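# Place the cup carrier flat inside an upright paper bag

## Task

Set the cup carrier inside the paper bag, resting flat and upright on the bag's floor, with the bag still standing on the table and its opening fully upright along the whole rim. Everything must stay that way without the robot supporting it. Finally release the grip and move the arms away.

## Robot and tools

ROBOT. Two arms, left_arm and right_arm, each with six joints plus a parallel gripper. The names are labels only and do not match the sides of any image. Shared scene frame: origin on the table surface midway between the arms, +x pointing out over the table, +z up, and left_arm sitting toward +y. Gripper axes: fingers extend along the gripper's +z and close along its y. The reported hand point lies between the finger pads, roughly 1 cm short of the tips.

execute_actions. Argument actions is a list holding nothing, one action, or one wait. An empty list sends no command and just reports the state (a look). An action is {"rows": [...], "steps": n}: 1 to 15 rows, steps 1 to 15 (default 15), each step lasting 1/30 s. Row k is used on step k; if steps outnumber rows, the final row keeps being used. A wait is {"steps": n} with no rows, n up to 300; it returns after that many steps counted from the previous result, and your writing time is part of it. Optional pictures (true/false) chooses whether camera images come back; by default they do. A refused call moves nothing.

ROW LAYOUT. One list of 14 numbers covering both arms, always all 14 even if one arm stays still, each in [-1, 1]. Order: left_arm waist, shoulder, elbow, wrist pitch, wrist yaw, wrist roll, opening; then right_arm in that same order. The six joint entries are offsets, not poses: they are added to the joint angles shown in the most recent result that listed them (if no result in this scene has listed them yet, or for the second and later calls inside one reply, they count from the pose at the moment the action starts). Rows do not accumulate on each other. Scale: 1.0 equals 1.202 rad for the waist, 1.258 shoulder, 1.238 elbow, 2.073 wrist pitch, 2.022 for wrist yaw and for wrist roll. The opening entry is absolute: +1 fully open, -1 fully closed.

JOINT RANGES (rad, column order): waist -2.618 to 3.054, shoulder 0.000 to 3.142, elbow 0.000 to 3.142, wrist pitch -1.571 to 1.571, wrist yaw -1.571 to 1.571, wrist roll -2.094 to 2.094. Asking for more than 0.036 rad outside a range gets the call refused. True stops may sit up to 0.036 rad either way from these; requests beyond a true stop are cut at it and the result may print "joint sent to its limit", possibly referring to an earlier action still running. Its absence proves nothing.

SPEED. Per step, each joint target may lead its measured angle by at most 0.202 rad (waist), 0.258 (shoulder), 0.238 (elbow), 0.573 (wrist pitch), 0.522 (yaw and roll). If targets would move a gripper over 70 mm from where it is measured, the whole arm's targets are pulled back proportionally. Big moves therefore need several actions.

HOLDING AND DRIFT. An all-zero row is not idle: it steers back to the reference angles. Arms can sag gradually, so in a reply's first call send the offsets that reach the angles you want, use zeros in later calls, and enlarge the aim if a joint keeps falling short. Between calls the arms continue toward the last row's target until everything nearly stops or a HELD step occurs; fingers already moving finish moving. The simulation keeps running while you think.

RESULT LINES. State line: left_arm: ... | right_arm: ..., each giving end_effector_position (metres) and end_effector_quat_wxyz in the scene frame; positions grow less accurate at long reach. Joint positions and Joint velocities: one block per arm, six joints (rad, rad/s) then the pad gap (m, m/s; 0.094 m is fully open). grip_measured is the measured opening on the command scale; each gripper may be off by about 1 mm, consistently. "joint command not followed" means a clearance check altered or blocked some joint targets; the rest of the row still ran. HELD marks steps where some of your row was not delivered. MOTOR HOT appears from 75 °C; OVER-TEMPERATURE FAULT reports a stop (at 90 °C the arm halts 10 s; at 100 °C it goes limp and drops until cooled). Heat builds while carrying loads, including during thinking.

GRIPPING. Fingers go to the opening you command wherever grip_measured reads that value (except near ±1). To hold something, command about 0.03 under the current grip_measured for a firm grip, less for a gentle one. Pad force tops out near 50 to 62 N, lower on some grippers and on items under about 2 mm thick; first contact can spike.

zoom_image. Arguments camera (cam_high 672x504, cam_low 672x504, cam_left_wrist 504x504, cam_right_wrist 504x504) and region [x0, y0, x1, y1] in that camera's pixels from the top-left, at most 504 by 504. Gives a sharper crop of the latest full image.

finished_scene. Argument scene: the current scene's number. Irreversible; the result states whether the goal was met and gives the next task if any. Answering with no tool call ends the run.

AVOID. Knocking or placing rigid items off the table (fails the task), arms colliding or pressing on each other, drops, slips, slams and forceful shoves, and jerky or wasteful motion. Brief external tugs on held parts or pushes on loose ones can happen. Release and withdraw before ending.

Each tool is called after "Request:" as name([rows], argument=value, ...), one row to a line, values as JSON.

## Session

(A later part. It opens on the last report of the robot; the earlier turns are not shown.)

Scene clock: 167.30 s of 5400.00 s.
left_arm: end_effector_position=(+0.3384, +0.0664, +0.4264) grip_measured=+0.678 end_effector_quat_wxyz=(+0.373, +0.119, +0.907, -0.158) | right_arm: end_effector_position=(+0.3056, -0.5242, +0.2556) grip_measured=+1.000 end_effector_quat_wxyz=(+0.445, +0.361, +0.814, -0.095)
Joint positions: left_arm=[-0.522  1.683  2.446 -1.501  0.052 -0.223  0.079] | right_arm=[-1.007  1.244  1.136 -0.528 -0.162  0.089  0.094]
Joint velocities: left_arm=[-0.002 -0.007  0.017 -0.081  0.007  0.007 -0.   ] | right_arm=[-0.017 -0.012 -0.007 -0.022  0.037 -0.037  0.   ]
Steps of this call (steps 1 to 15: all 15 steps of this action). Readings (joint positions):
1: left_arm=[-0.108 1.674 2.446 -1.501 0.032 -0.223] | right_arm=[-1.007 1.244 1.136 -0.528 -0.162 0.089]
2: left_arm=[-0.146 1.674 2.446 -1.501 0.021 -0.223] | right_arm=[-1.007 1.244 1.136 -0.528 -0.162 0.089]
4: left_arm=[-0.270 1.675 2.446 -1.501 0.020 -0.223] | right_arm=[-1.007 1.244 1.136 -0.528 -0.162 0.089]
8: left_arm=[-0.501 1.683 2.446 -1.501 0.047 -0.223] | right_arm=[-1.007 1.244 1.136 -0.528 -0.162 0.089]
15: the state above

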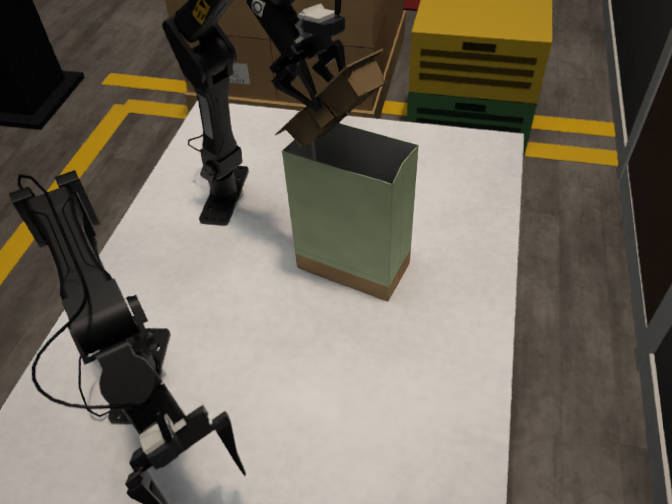

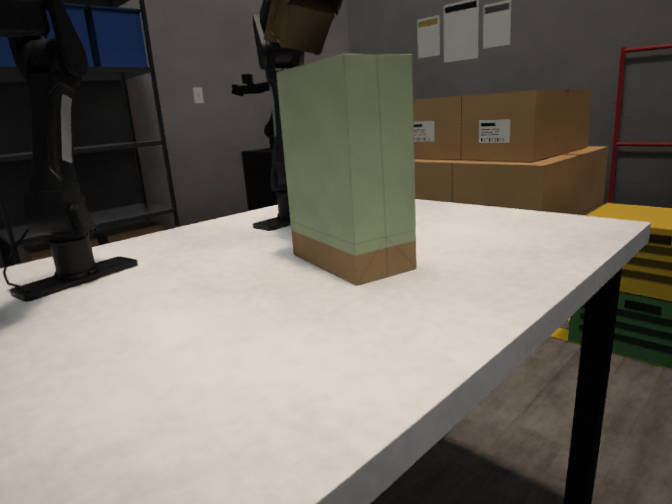

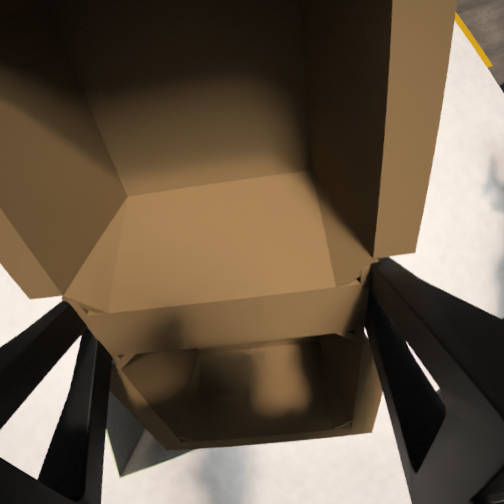

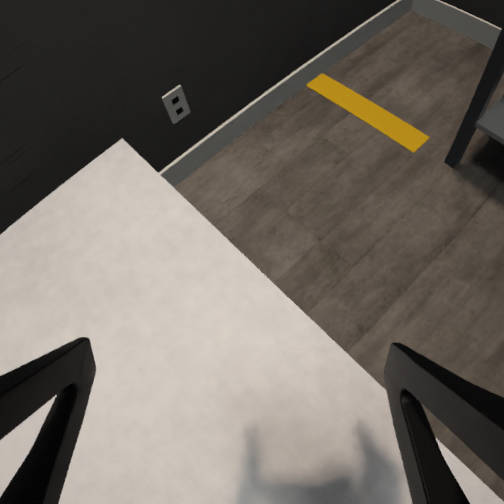

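Request:
execute_actions(actions=[])

Request:
zoom_image(camera="cam_high", region=[230,20,470,240])

Scene clock: 187.43 s of 5400.00 s.
left_arm: end_effector_position=(+0.3386, +0.0667, +0.4264) grip_measured=+0.678 end_effector_quat_wxyz=(+0.373, +0.119, +0.907, -0.157) | right_arm: end_effector_position=(+0.3056, -0.5242, +0.2556) grip_measured=+1.000 end_effector_quat_wxyz=(+0.445, +0.361, +0.814, -0.095)
Joint positions: left_arm=[-0.522  1.683  2.446 -1.501  0.05  -0.223  0.079] | right_arm=[-1.007  1.244  1.136 -0.528 -0.162  0.089  0.094]
Joint velocities: left_arm=[-0.012  0.002  0.012 -0.022  0.007 -0.066 -0.002] | right_arm=[-0.017  0.022  0.012  0.007  0.007 -0.007  0.   ]
Steps of this call (steps 1 to 15: the robot went on to your last target; steps 16 to 90: nothing new was sent; then 17.13 s passed at rest). Readings (joint positions):
1: left_arm=[-0.522 1.683 2.446 -1.501 0.051 -0.223] | right_arm=[-1.007 1.244 1.136 -0.528 -0.162 0.089]
2: left_arm=[-0.522 1.683 2.446 -1.501 0.051 -0.223] | right_arm=[-1.007 1.244 1.136 -0.528 -0.162 0.089]
4: left_arm=[-0.522 1.683 2.446 -1.501 0.050 -0.223] | right_arm=[-1.007 1.244 1.136 -0.528 -0.162 0.089]
8: left_arm=[-0.522 1.683 2.446 -1.501 0.050 -0.223] | right_arm=[-1.007 1.244 1.136 -0.528 -0.162 0.089]
90: the state above
All arms were judged still, so your last target was given up. Only a new action makes them travel on or press farther. Fingers that are still opening or closing keep moving.

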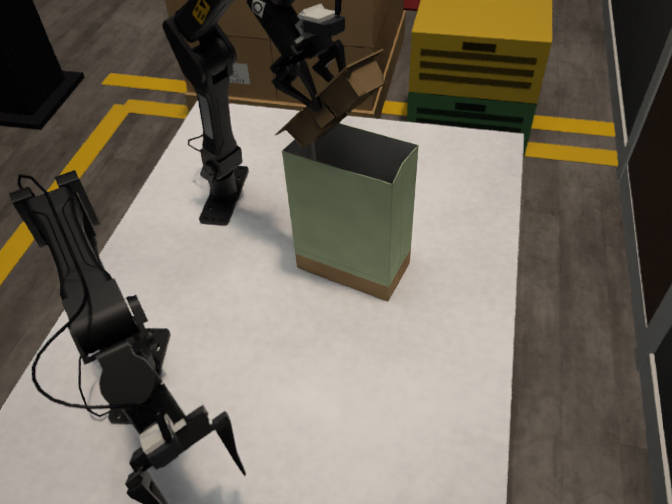

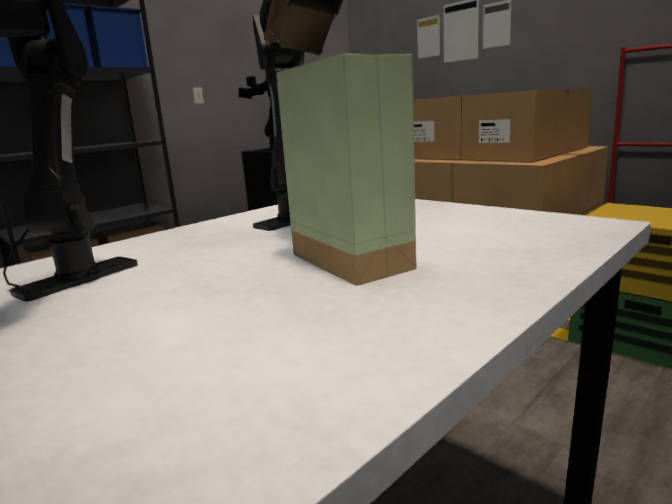

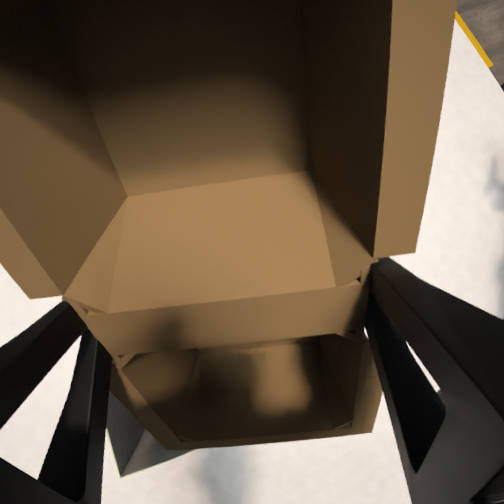

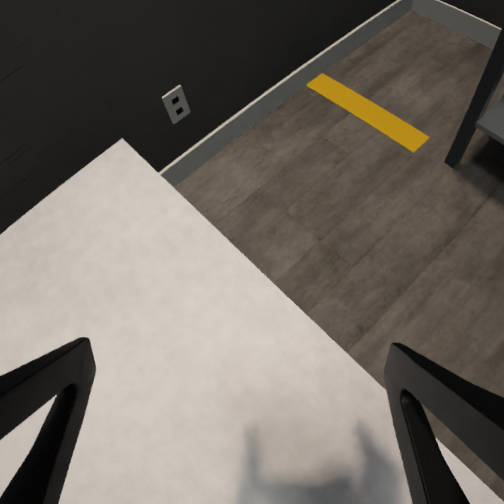

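Region (230, 20, 470, 240) of cam_high's 672x504 image, scaled by 2.100, with more detail than that image has; it fills the top 462 rows of this view, and the rest is white.

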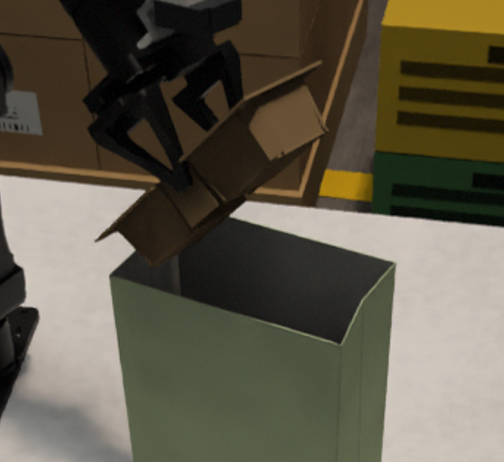

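Request:
execute_actions([
  {"rows":[[0.02,0.04,-0.02,0,0,0.03,0.6,0,0,0,0,0,0,1],[0.04,0.08,-0.03,-0.02,0,0.05,0.6,0,0,0,0,0,0,1]]},
])

Request:
zoom_image(camera="cam_high", region=[230,20,470,240])

Scene clock: 201.50 s of 5400.00 s.
left_arm: end_effector_position=(+0.3714, +0.0697, +0.3633) grip_measured=+0.678 end_effector_quat_wxyz=(+0.293, +0.141, +0.939, -0.108) | right_arm: end_effector_position=(+0.3056, -0.5242, +0.2556) grip_measured=+1.000 end_effector_quat_wxyz=(+0.445, +0.361, +0.814, -0.095)
Joint positions: left_arm=[-0.478  1.807  2.408 -1.538  0.05  -0.137  0.079] | right_arm=[-1.007  1.244  1.136 -0.528 -0.162  0.089  0.094]
Joint velocities: left_arm=[-0.012 -0.066  0.007 -0.037  0.051  0.066 -0.001] | right_arm=[ 0.007 -0.002  0.037 -0.007  0.022  0.007  0.   ]
Steps of this call (steps 1 to 90: nothing new was sent; then 10.57 s passed at rest; steps 91 to 105: all 15 steps of this action). Readings (joint positions):
91: left_arm=[-0.519 1.686 2.446 -1.502 0.050 -0.215] | right_arm=[-1.007 1.244 1.136 -0.528 -0.162 0.089]
92: left_arm=[-0.512 1.694 2.446 -1.505 0.052 -0.200] | right_arm=[-1.007 1.244 1.136 -0.528 -0.162 0.089]
94: left_arm=[-0.491 1.723 2.446 -1.515 0.052 -0.176] | right_arm=[-1.007 1.244 1.136 -0.528 -0.162 0.089]
98: left_arm=[-0.478 1.789 2.420 -1.528 0.050 -0.150] | right_arm=[-1.007 1.244 1.136 -0.528 -0.162 0.089]
105: the state above

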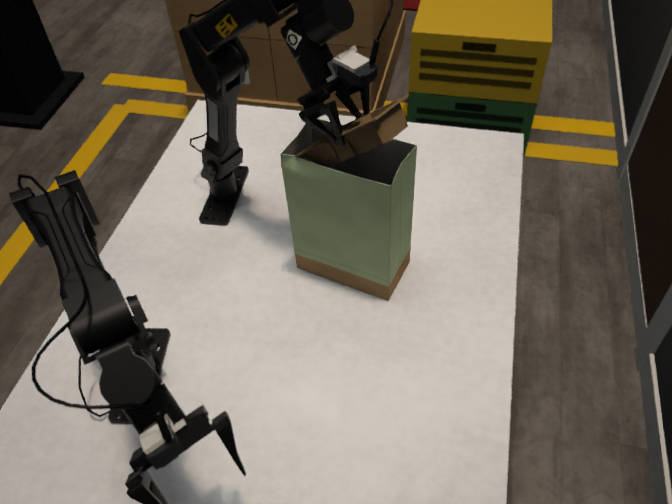

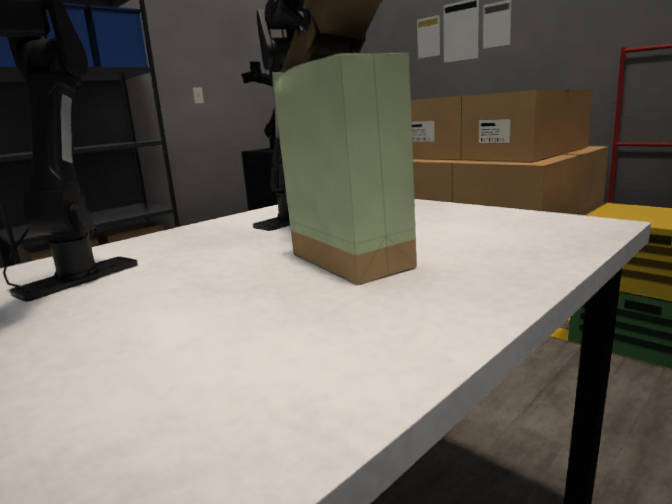

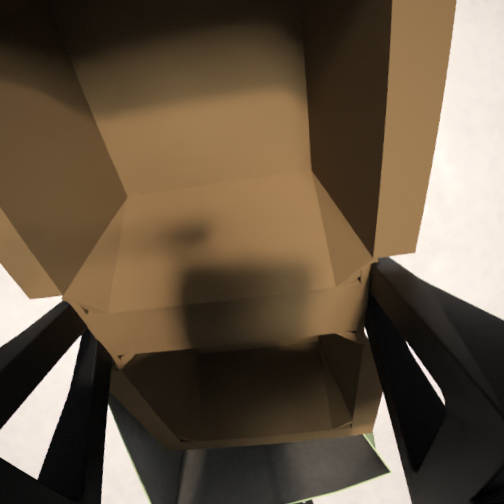

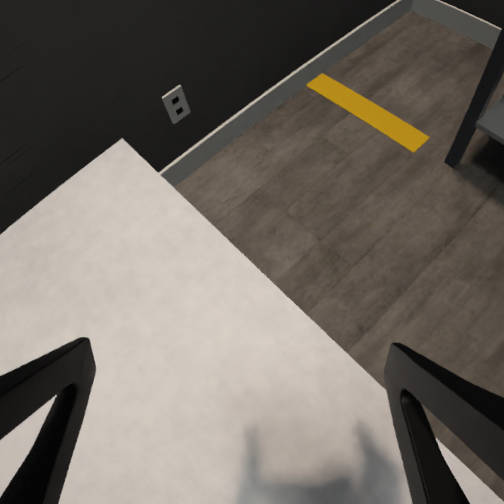

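Region (230, 20, 470, 240) of cam_high's 672x504 image, scaled by 2.100, with more detail than that image has; it fills the top 462 rows of this view, and the rest is white.

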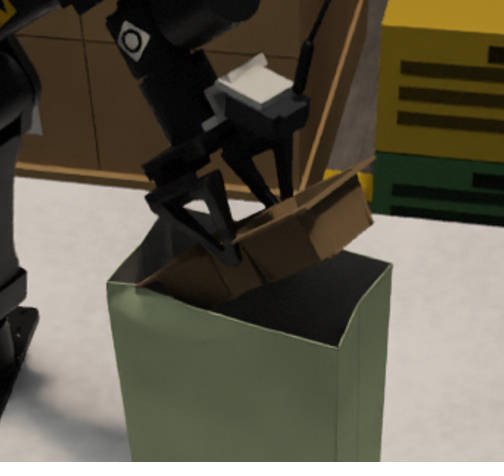

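Request:
execute_actions([
  {"rows":[[0.01,0,0,0,0,-0.03,0.6,0,0,0,0,0,0,1],[0.02,0,0,0,0,-0.07,0.6,0,0,0,0,0,0,1]]},
])

Request:
execute_actions([
  {"rows":[[0,0,-0.03,0,0,0,0.6,0,0,0,0,0,0,1],[0,0,-0.04,0,0,0,0.6,0,0,0,0,0,0,1],[0,0,-0.06,0,0,0,0.6,0,0,0,0,0,0,1],[0,0.01,-0.08,0,0,0,0.6,0,0,0,0,0,0,1]]},
])

Request:
zoom_image(camera="cam_high", region=[230,20,470,240])

Scene clock: 217.43 s of 5400.00 s.
left_arm: end_effector_position=(+0.3735, +0.0767, +0.3647) grip_measured=+0.678 end_effector_quat_wxyz=(+0.288, +0.072, +0.947, -0.125) | right_arm: end_effector_position=(+0.3056, -0.5242, +0.2556) grip_measured=+1.000 end_effector_quat_wxyz=(+0.445, +0.361, +0.814, -0.095)
Joint positions: left_arm=[-0.459  1.803  2.408 -1.538  0.051 -0.264  0.079] | right_arm=[-1.007  1.244  1.136 -0.528 -0.162  0.089  0.094]
Joint velocities: left_arm=[-0.002  0.002  0.002 -0.007  0.007 -0.051  0.001] | right_arm=[ 0.002 -0.007  0.012 -0.022 -0.022 -0.066  0.   ]
Steps of this call (steps 1 to 15: the robot went on to your last target; steps 16 to 90: nothing new was sent; then 12.43 s passed at rest; steps 91 to 105: all 15 steps of this action). Readings (joint positions):
91: left_arm=[-0.477 1.803 2.408 -1.538 0.050 -0.141] | right_arm=[-1.007 1.244 1.136 -0.528 -0.162 0.089]
92: left_arm=[-0.475 1.803 2.408 -1.538 0.051 -0.163] | right_arm=[-1.007 1.244 1.136 -0.528 -0.162 0.089]
94: left_arm=[-0.467 1.803 2.408 -1.538 0.051 -0.201] | right_arm=[-1.007 1.244 1.136 -0.528 -0.162 0.089]
98: left_arm=[-0.459 1.803 2.408 -1.538 0.051 -0.242] | right_arm=[-1.007 1.244 1.136 -0.528 -0.162 0.089]
105: the state above

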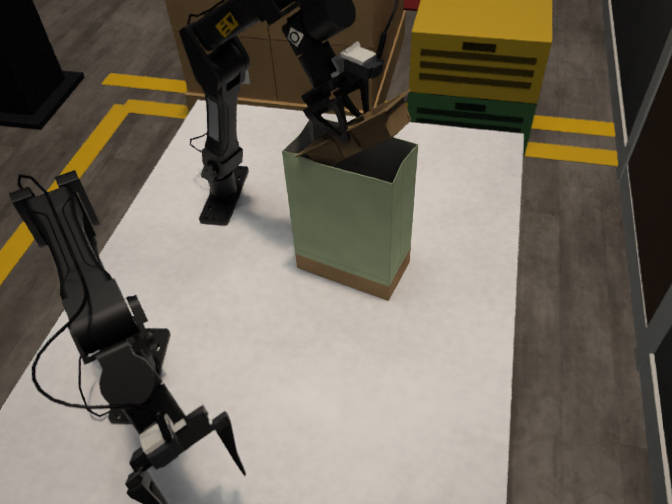

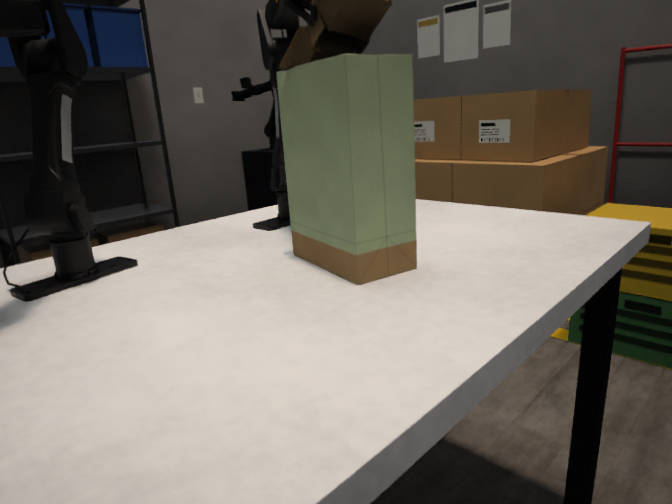

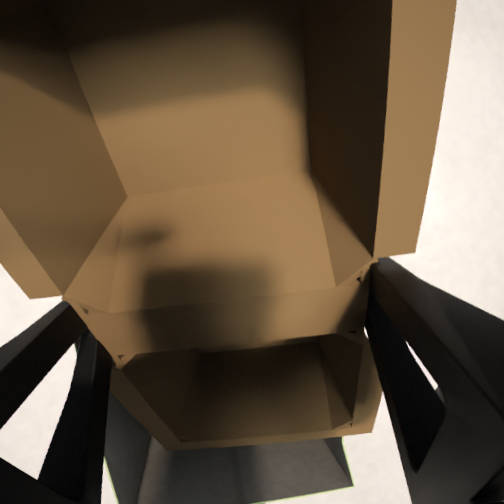

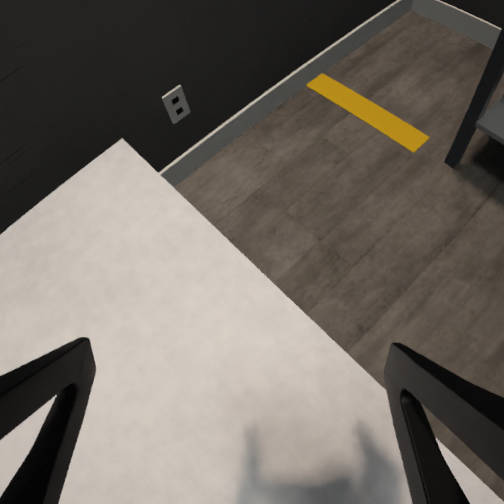

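Scene clock: 217.93 s of 5400.00 s.
left_arm: end_effector_position=(+0.3758, +0.0758, +0.3273) grip_measured=+0.678 end_effector_quat_wxyz=(+0.236, +0.072, +0.963, -0.107) | right_arm: end_effector_position=(+0.3056, -0.5242, +0.2556) grip_measured=+1.000 end_effector_quat_wxyz=(+0.445, +0.361, +0.814, -0.095)
Joint positions: left_arm=[-0.459  1.827  2.318 -1.54   0.051 -0.264  0.079] | right_arm=[-1.007  1.244  1.136 -0.528 -0.162  0.089  0.094]
Joint velocities: left_arm=[ 0.022  0.007  0.002  0.022  0.037 -0.081 -0.001] | right_arm=[ 0.007  0.002  0.012 -0.022 -0.037  0.007  0.   ]
Steps of this call (steps 1 to 15: all 15 steps of this action). Readings (joint positions):
1: left_arm=[-0.459 1.803 2.405 -1.537 0.051 -0.264] | right_arm=[-1.007 1.244 1.136 -0.528 -0.162 0.089]
2: left_arm=[-0.459 1.803 2.399 -1.537 0.051 -0.264] | right_arm=[-1.007 1.244 1.136 -0.528 -0.162 0.089]
4: left_arm=[-0.459 1.803 2.371 -1.536 0.051 -0.264] | right_arm=[-1.007 1.244 1.136 -0.528 -0.162 0.089]
8: left_arm=[-0.459 1.817 2.324 -1.540 0.051 -0.264] | right_arm=[-1.007 1.244 1.136 -0.528 -0.162 0.089]
15: the state above

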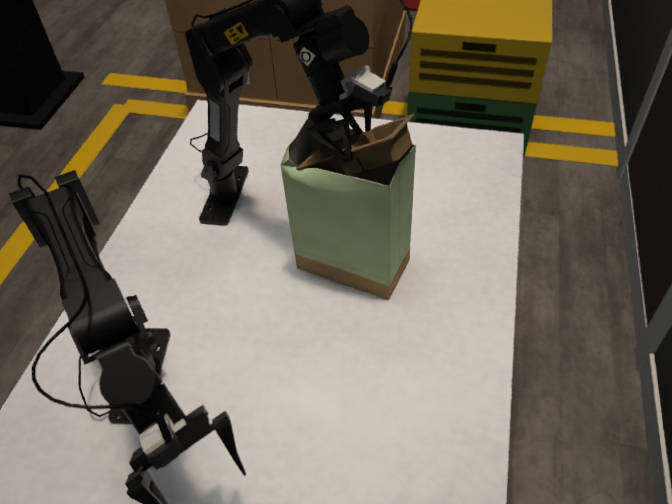

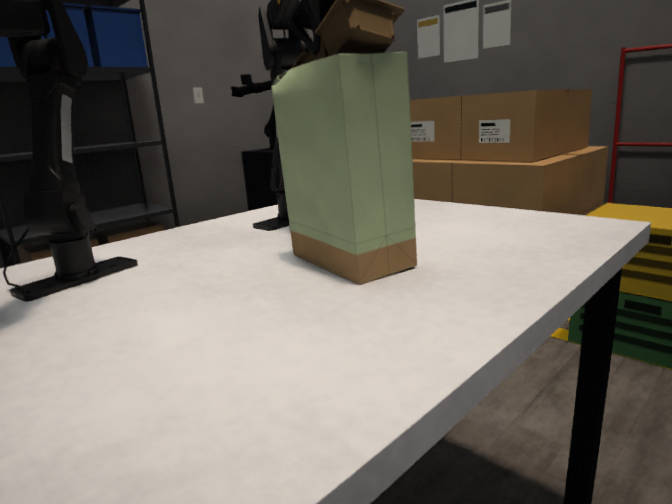

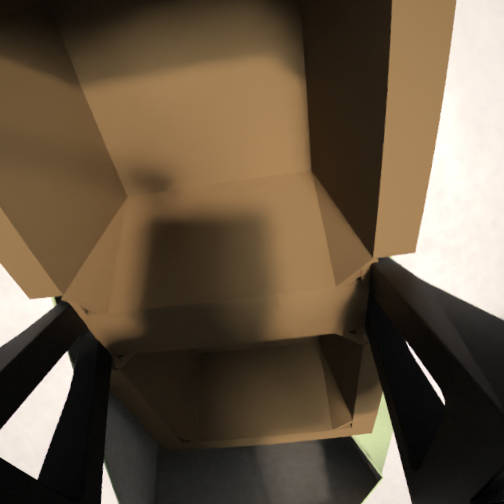

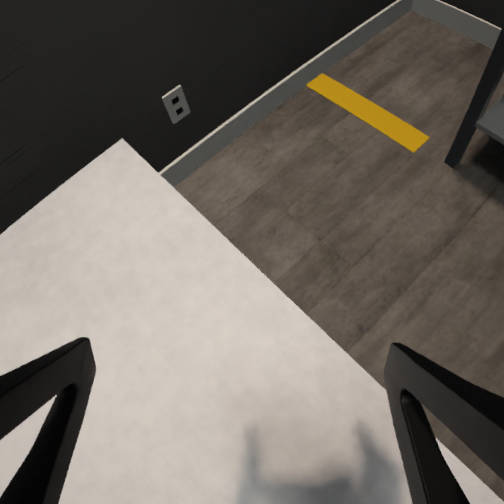

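Region (230, 20, 470, 240) of cam_high's 672x504 image, scaled by 2.100, with more detail than that image has; it fills the top 462 rows of this view, and the rest is white.

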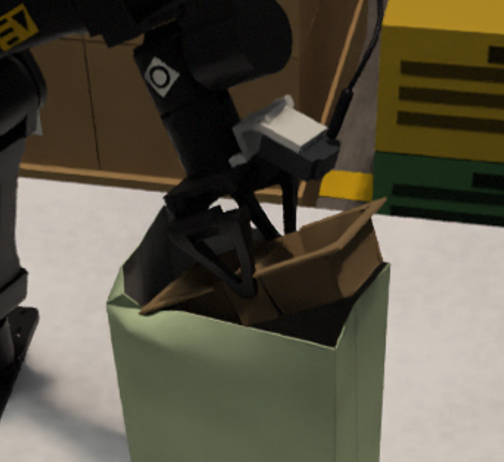

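Request:
execute_actions([
  {"rows":[[0,-0.02,0.04,0,0,0,0.6,0,0,0,0,0,0,1],[0,-0.03,0.08,0,0,0,0.6,0,0,0,0,0,0,1]]},
], pictures=false)

Request:
execute_actions([
  {"rows":[[0.02,0,0,0,0,0,0.6,0,0,0,0,0,0,1],[0.05,0,0,0,0,-0.02,0.6,0,0,0,0,0,0,1]]},
])

Request:
zoom_image(camera="cam_high", region=[230,20,470,240])

Scene clock: 226.63 s of 5400.00 s.
left_arm: end_effector_position=(+0.3711, +0.0777, +0.3600) grip_measured=+0.678 end_effector_quat_wxyz=(+0.280, +0.072, +0.950, -0.122) | right_arm: end_effector_position=(+0.3056, -0.5242, +0.2556) grip_measured=+1.000 end_effector_quat_wxyz=(+0.445, +0.361, +0.814, -0.095)
Joint positions: left_arm=[-0.459  1.798  2.39  -1.544  0.051 -0.264  0.079] | right_arm=[-1.007  1.244  1.136 -0.528 -0.162  0.089  0.094]
Joint velocities: left_arm=[-0.007 -0.007 -0.002  0.037 -0.022  0.037  0.001] | right_arm=[-0.007 -0.007 -0.002 -0.007  0.007  0.066  0.   ]
Steps of this call (steps 1 to 15: the robot went on to your last target; steps 16 to 90: nothing new was sent; then 5.20 s passed at rest; steps 91 to 105: all 15 steps of this action). Readings (joint positions):
91: left_arm=[-0.459 1.827 2.320 -1.541 0.051 -0.264] | right_arm=[-1.007 1.244 1.136 -0.528 -0.162 0.089]
92: left_arm=[-0.459 1.827 2.331 -1.544 0.051 -0.264] | right_arm=[-1.007 1.244 1.136 -0.528 -0.162 0.089]
94: left_arm=[-0.459 1.826 2.359 -1.545 0.051 -0.264] | right_arm=[-1.007 1.244 1.136 -0.528 -0.162 0.089]
98: left_arm=[-0.459 1.804 2.387 -1.544 0.051 -0.264] | right_arm=[-1.007 1.244 1.136 -0.528 -0.162 0.089]
105: the state above

Scene clock: 227.13 s of 5400.00 s.
left_arm: end_effector_position=(+0.3801, +0.0997, +0.3599) grip_measured=+0.678 end_effector_quat_wxyz=(+0.282, +0.029, +0.952, -0.117) | right_arm: end_effector_position=(+0.3056, -0.5242, +0.2556) grip_measured=+1.000 end_effector_quat_wxyz=(+0.445, +0.361, +0.814, -0.095)
Joint positions: left_arm=[-0.399  1.798  2.39  -1.544  0.05  -0.294  0.079] | right_arm=[-1.007  1.244  1.136 -0.528 -0.162  0.089  0.094]
Joint velocities: left_arm=[-0.027 -0.002 -0.012 -0.022  0.022  0.037 -0.   ] | right_arm=[-0.012 -0.022  0.007 -0.051 -0.037  0.051  0.   ]
Steps of this call (steps 1 to 15: all 15 steps of this action). Readings (joint positions):
1: left_arm=[-0.457 1.798 2.390 -1.544 0.051 -0.264] | right_arm=[-1.007 1.244 1.136 -0.528 -0.162 0.089]
2: left_arm=[-0.450 1.798 2.390 -1.544 0.054 -0.268] | right_arm=[-1.007 1.244 1.136 -0.528 -0.162 0.089]
4: left_arm=[-0.423 1.798 2.390 -1.544 0.055 -0.278] | right_arm=[-1.007 1.244 1.136 -0.528 -0.162 0.089]
8: left_arm=[-0.399 1.798 2.390 -1.544 0.050 -0.289] | right_arm=[-1.007 1.244 1.136 -0.528 -0.162 0.089]
15: the state above

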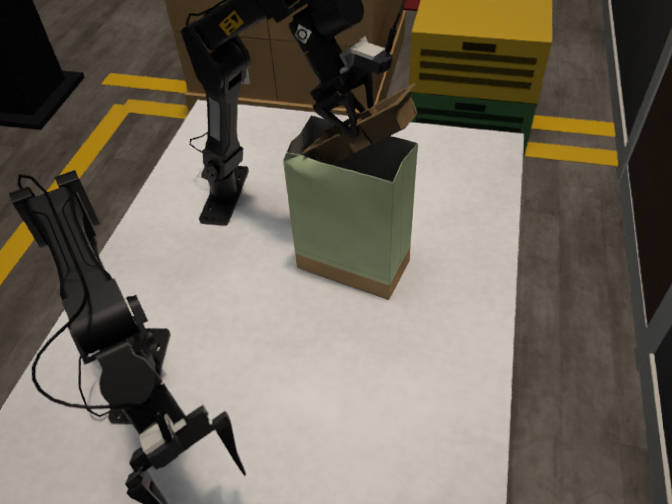

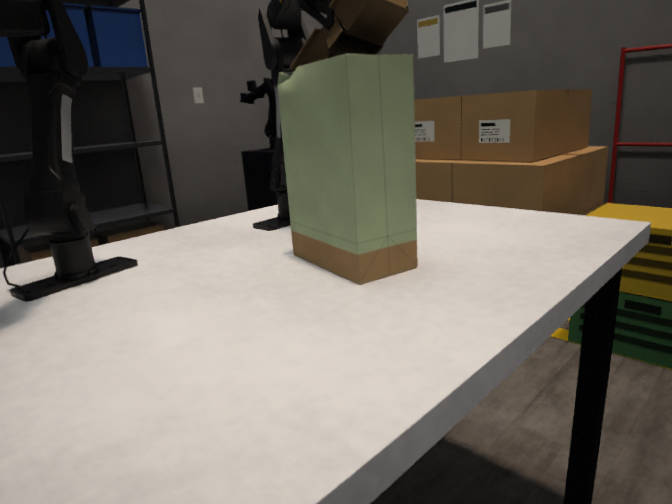

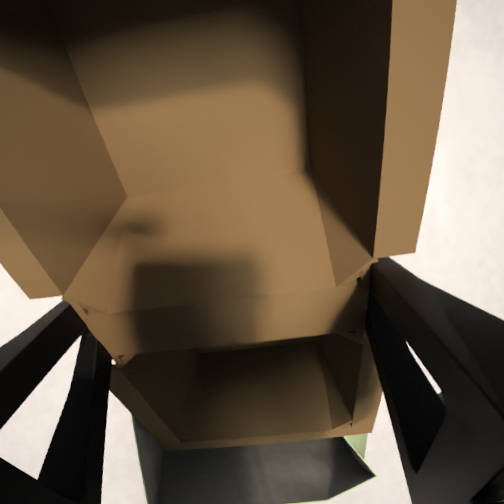

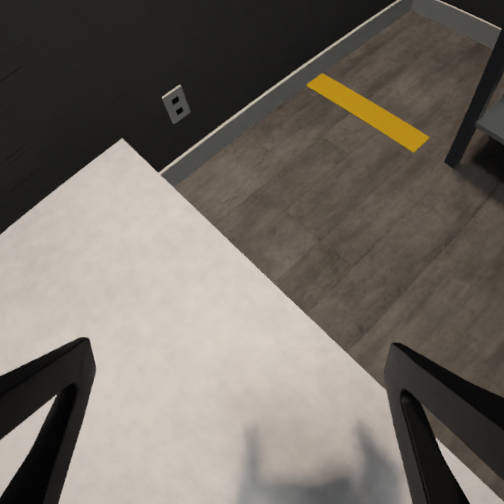

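Region (230, 20, 470, 240) of cam_high's 672x504 image, scaled by 2.100, with more detail than that image has; it fills the top 462 rows of this view, and the rest is white.

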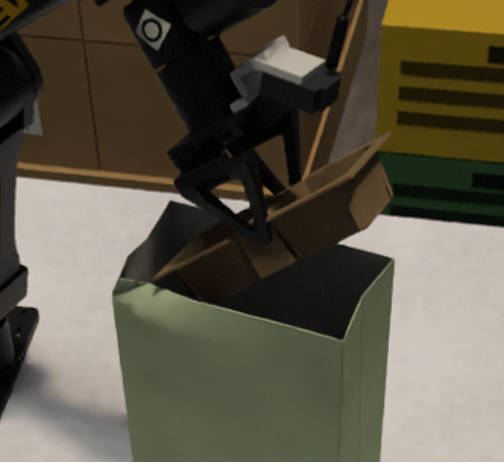

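Request:
execute_actions([
  {"rows":[[0,-0.02,0.01,0,0,0.02,0.6,0,0,0,0,0,0,1],[0,-0.04,0.01,0,0,0.04,0.6,0,0,0,0,0,0,1]]},
])

Request:
zoom_image(camera="cam_high", region=[230,20,470,240])

Scene clock: 233.63 s of 5400.00 s.
left_arm: end_effector_position=(+0.3718, +0.1026, +0.3726) grip_measured=+0.678 end_effector_quat_wxyz=(+0.301, +0.061, +0.945, -0.112) | right_arm: end_effector_position=(+0.3056, -0.5242, +0.2556) grip_measured=+1.000 end_effector_quat_wxyz=(+0.445, +0.361, +0.814, -0.095)
Joint positions: left_arm=[-0.399  1.763  2.39  -1.545  0.05  -0.227  0.079] | right_arm=[-1.007  1.244  1.136 -0.528 -0.162  0.089  0.094]
Joint velocities: left_arm=[-0.022  0.007 -0.002  0.022  0.007  0.007  0.   ] | right_arm=[-0.022 -0.017  0.007  0.066  0.051  0.022  0.   ]
Steps of this call (steps 1 to 15: the robot went on to your last target; steps 16 to 90: nothing new was sent; then 3.00 s passed at rest; steps 91 to 105: all 15 steps of this action). Readings (joint positions):
91: left_arm=[-0.399 1.798 2.390 -1.544 0.050 -0.291] | right_arm=[-1.007 1.244 1.136 -0.528 -0.162 0.089]
92: left_arm=[-0.399 1.796 2.390 -1.544 0.050 -0.280] | right_arm=[-1.007 1.244 1.136 -0.528 -0.162 0.089]
94: left_arm=[-0.399 1.790 2.390 -1.545 0.050 -0.259] | right_arm=[-1.007 1.244 1.136 -0.528 -0.162 0.089]
98: left_arm=[-0.399 1.770 2.390 -1.545 0.050 -0.238] | right_arm=[-1.007 1.244 1.136 -0.528 -0.162 0.089]
105: the state above

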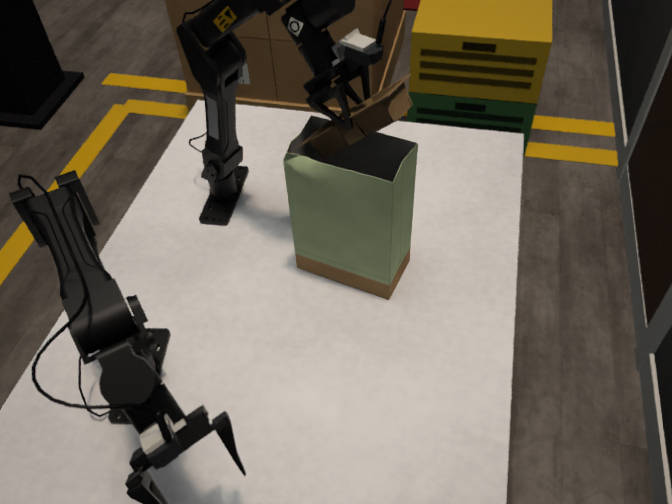

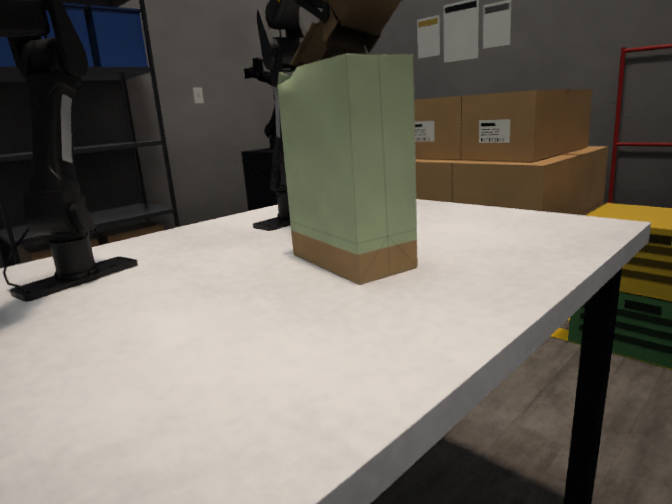

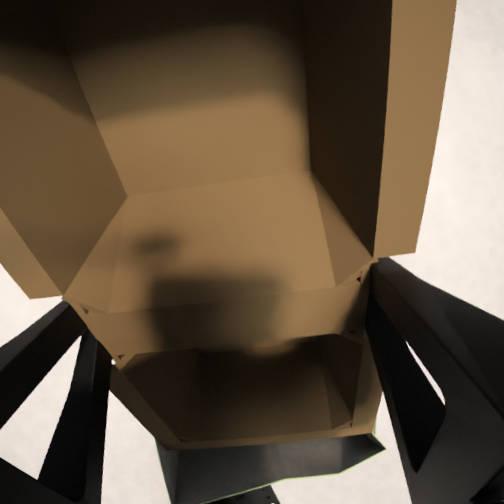

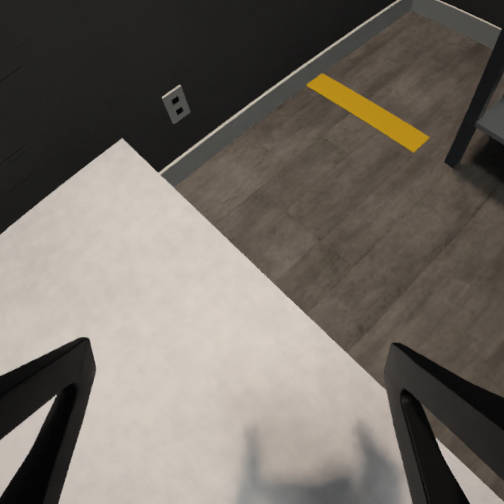

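Region (230, 20, 470, 240) of cam_high's 672x504 image, scaled by 2.100, with more detail than that image has; it fills the top 462 rows of this view, and the rest is white.

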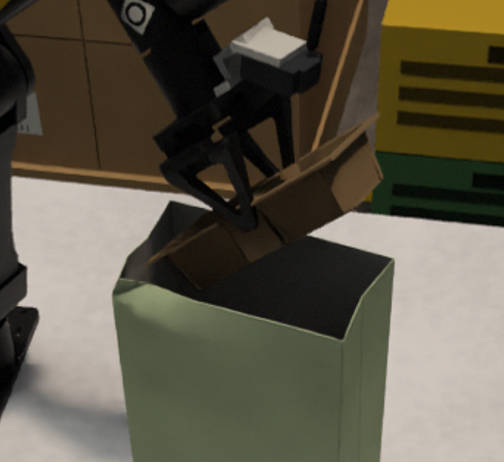

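Request:
execute_actions([
  {"rows":[[0.02,0.01,0,0,0,-0.03,0.6,0,0,0,0,0,0,1],[0.02,0.02,0,0,0,-0.04,0.6,0,0,0,0,0,0,1],[0.02,0.02,0,0,0,-0.04,0.6,0,0,0,0,0,0,1],[0.02,0.02,-0.02,0,0,-0.04,0.6,0,0,0,0,0,0,1],[0.02,0.02,-0.02,0,0,-0.04,0.6,0,0,0,0,0,0,1],[0.02,0.02,-0.04,0,0,-0.04,0.6,0,0,0,0,0,0,1],[0.02,0.02,-0.04,0,0,-0.04,0.6,0,0,0,0,0,0,1],[0.02,0.02,-0.06,0,0,-0.04,0.6,0,0,0,0,0,0,1],[0.02,0.02,-0.07,0,0,-0.04,0.6,0,0,0,0,0,0,1]]},
])

Request:
zoom_image(camera="cam_high", region=[230,20,470,240])

Scene clock: 243.23 s of 5400.00 s.
left_arm: end_effector_position=(+0.3792, +0.1075, +0.3367) grip_measured=+0.678 end_effector_quat_wxyz=(+0.247, +0.019, +0.963, -0.104) | right_arm: end_effector_position=(+0.3056, -0.5242, +0.2556) grip_measured=+1.000 end_effector_quat_wxyz=(+0.445, +0.361, +0.814, -0.095)
Joint positions: left_arm=[-0.381  1.795  2.313 -1.548  0.05  -0.296  0.079] | right_arm=[-1.007  1.244  1.136 -0.528 -0.162  0.089  0.094]
Joint velocities: left_arm=[ 0.007  0.012 -0.032 -0.007 -0.051 -0.007 -0.001] | right_arm=[-0.012  0.017 -0.017  0.081 -0.081 -0.037  0.   ]
Steps of this call (steps 1 to 15: the robot went on to your last target; steps 16 to 90: nothing new was sent; then 6.10 s passed at rest; steps 91 to 105: all 15 steps of this action). Readings (joint positions):
91: left_arm=[-0.398 1.764 2.390 -1.545 0.050 -0.232] | right_arm=[-1.007 1.244 1.136 -0.528 -0.162 0.089]
92: left_arm=[-0.394 1.766 2.390 -1.545 0.050 -0.244] | right_arm=[-1.007 1.244 1.136 -0.528 -0.162 0.089]
94: left_arm=[-0.385 1.772 2.390 -1.545 0.050 -0.264] | right_arm=[-1.007 1.244 1.136 -0.528 -0.162 0.089]
98: left_arm=[-0.381 1.779 2.360 -1.544 0.050 -0.285] | right_arm=[-1.007 1.244 1.136 -0.528 -0.162 0.089]
105: the state above

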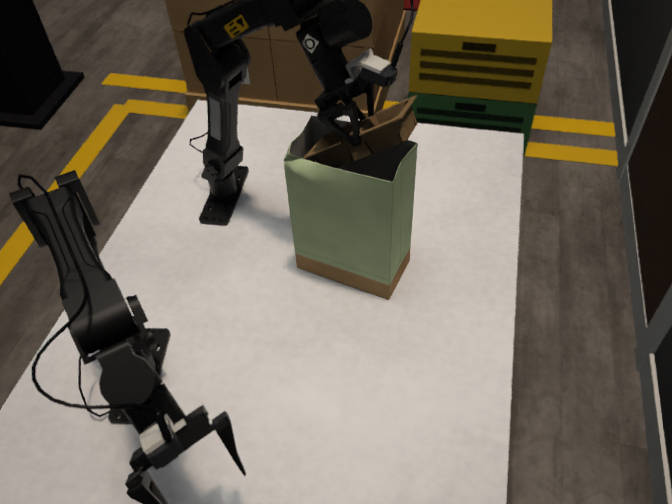

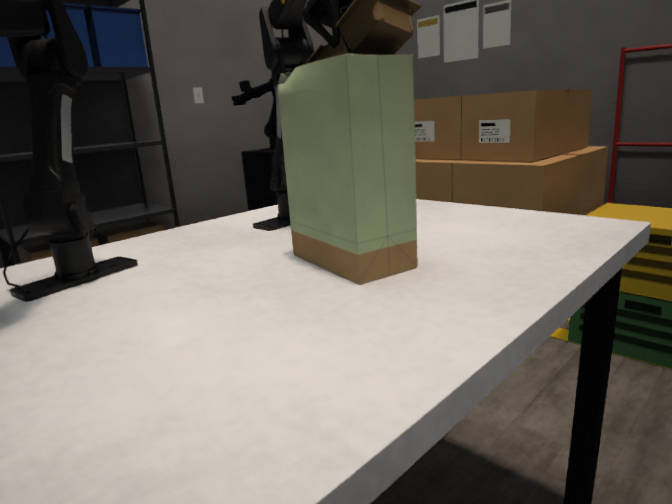

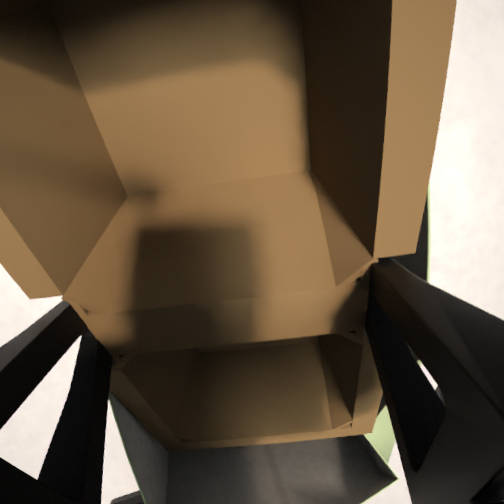

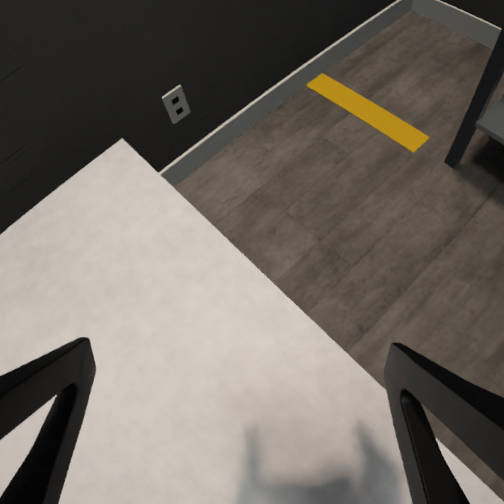

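Region (230, 20, 470, 240) of cam_high's 672x504 image, scaled by 2.100, with more detail than that image has; it fills the top 462 rows of this view, and the rest is white.

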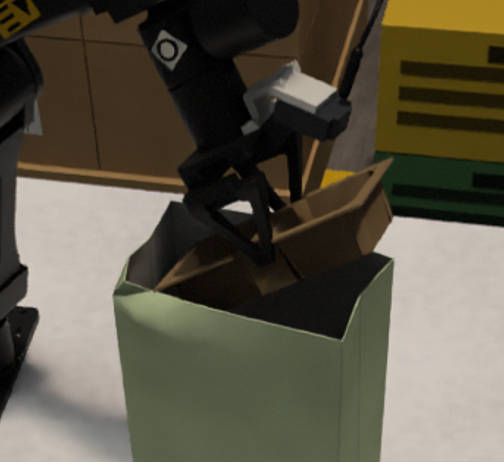

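Request:
execute_actions([
  {"rows":[[0,-0.02,-0.02,0,0,0.02,0.6,0,0,0,0,0,0,1],[0,-0.03,-0.04,0,0,0.03,0.6,0,0,0,0,0,0,1],[0,-0.03,-0.05,0,0,0.04,0.6,0,0,0,0,0,0,1],[0,-0.03,-0.07,0,0,0.04,0.6,0,0,0,0,0,0,1],[0,-0.03,-0.09,0,0,0.04,0.6,0,0,0,0,0,0,1]]},
])

Request:
zoom_image(camera="cam_high", region=[230,20,470,240])

Scene clock: 249.83 s of 5400.00 s.
left_arm: end_effector_position=(+0.3687, +0.1109, +0.3130) grip_measured=+0.678 end_effector_quat_wxyz=(+0.212, +0.050, +0.972, -0.085) | right_arm: end_effector_position=(+0.3056, -0.5242, +0.2556) grip_measured=+1.000 end_effector_quat_wxyz=(+0.445, +0.361, +0.814, -0.095)
Joint positions: left_arm=[-0.381  1.772  2.211 -1.552  0.05  -0.23   0.079] | right_arm=[-1.007  1.244  1.136 -0.528 -0.162  0.089  0.094]
Joint velocities: left_arm=[-0.007 -0.002 -0.027 -0.051 -0.037  0.007 -0.001] | right_arm=[ 0.002 -0.007  0.007 -0.007  0.037  0.022  0.   ]
Steps of this call (steps 1 to 15: the robot went on to your last target; steps 16 to 90: nothing new was sent; then 3.10 s passed at rest; steps 91 to 105: all 15 steps of this action). Readings (joint positions):
91: left_arm=[-0.381 1.795 2.313 -1.548 0.050 -0.295] | right_arm=[-1.007 1.244 1.136 -0.528 -0.162 0.089]
92: left_arm=[-0.381 1.792 2.306 -1.545 0.050 -0.286] | right_arm=[-1.007 1.244 1.136 -0.528 -0.162 0.089]
94: left_arm=[-0.381 1.781 2.277 -1.545 0.050 -0.266] | right_arm=[-1.007 1.244 1.136 -0.528 -0.162 0.089]
98: left_arm=[-0.381 1.772 2.221 -1.550 0.050 -0.243] | right_arm=[-1.007 1.244 1.136 -0.528 -0.162 0.089]
105: the state above

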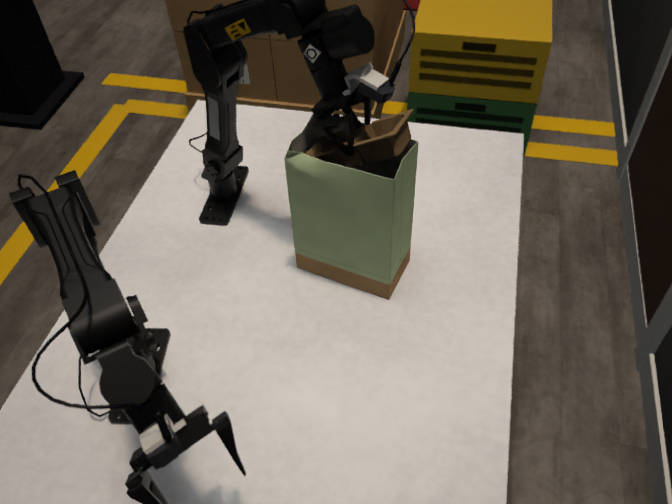

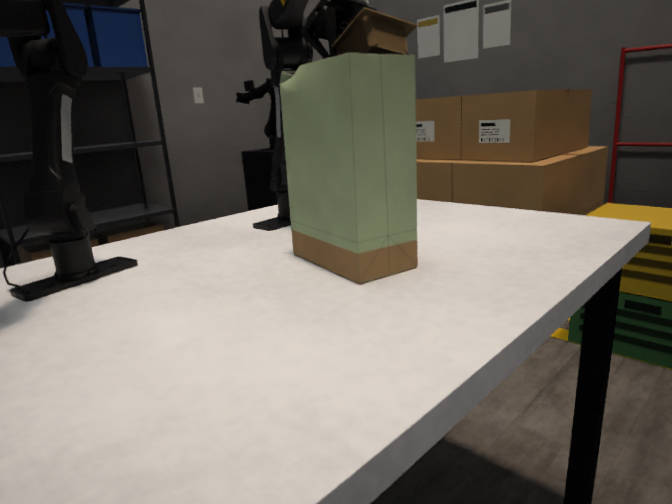

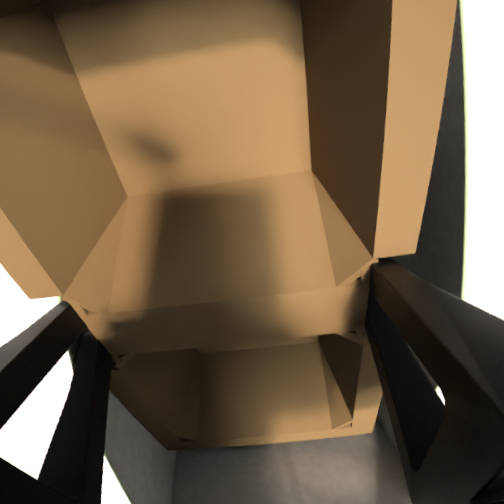

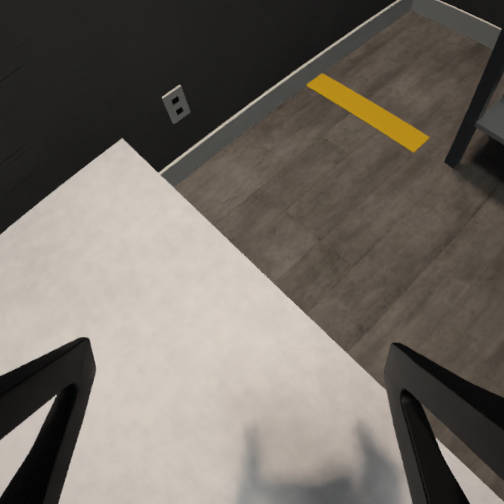

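Region (230, 20, 470, 240) of cam_high's 672x504 image, scaled by 2.100, with more detail than that image has; it fills the top 462 rows of this view, and the rest is white.

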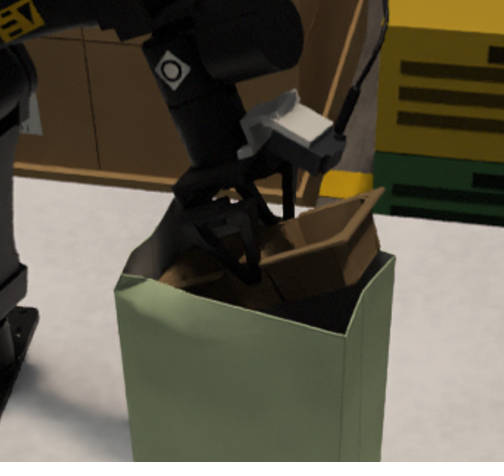

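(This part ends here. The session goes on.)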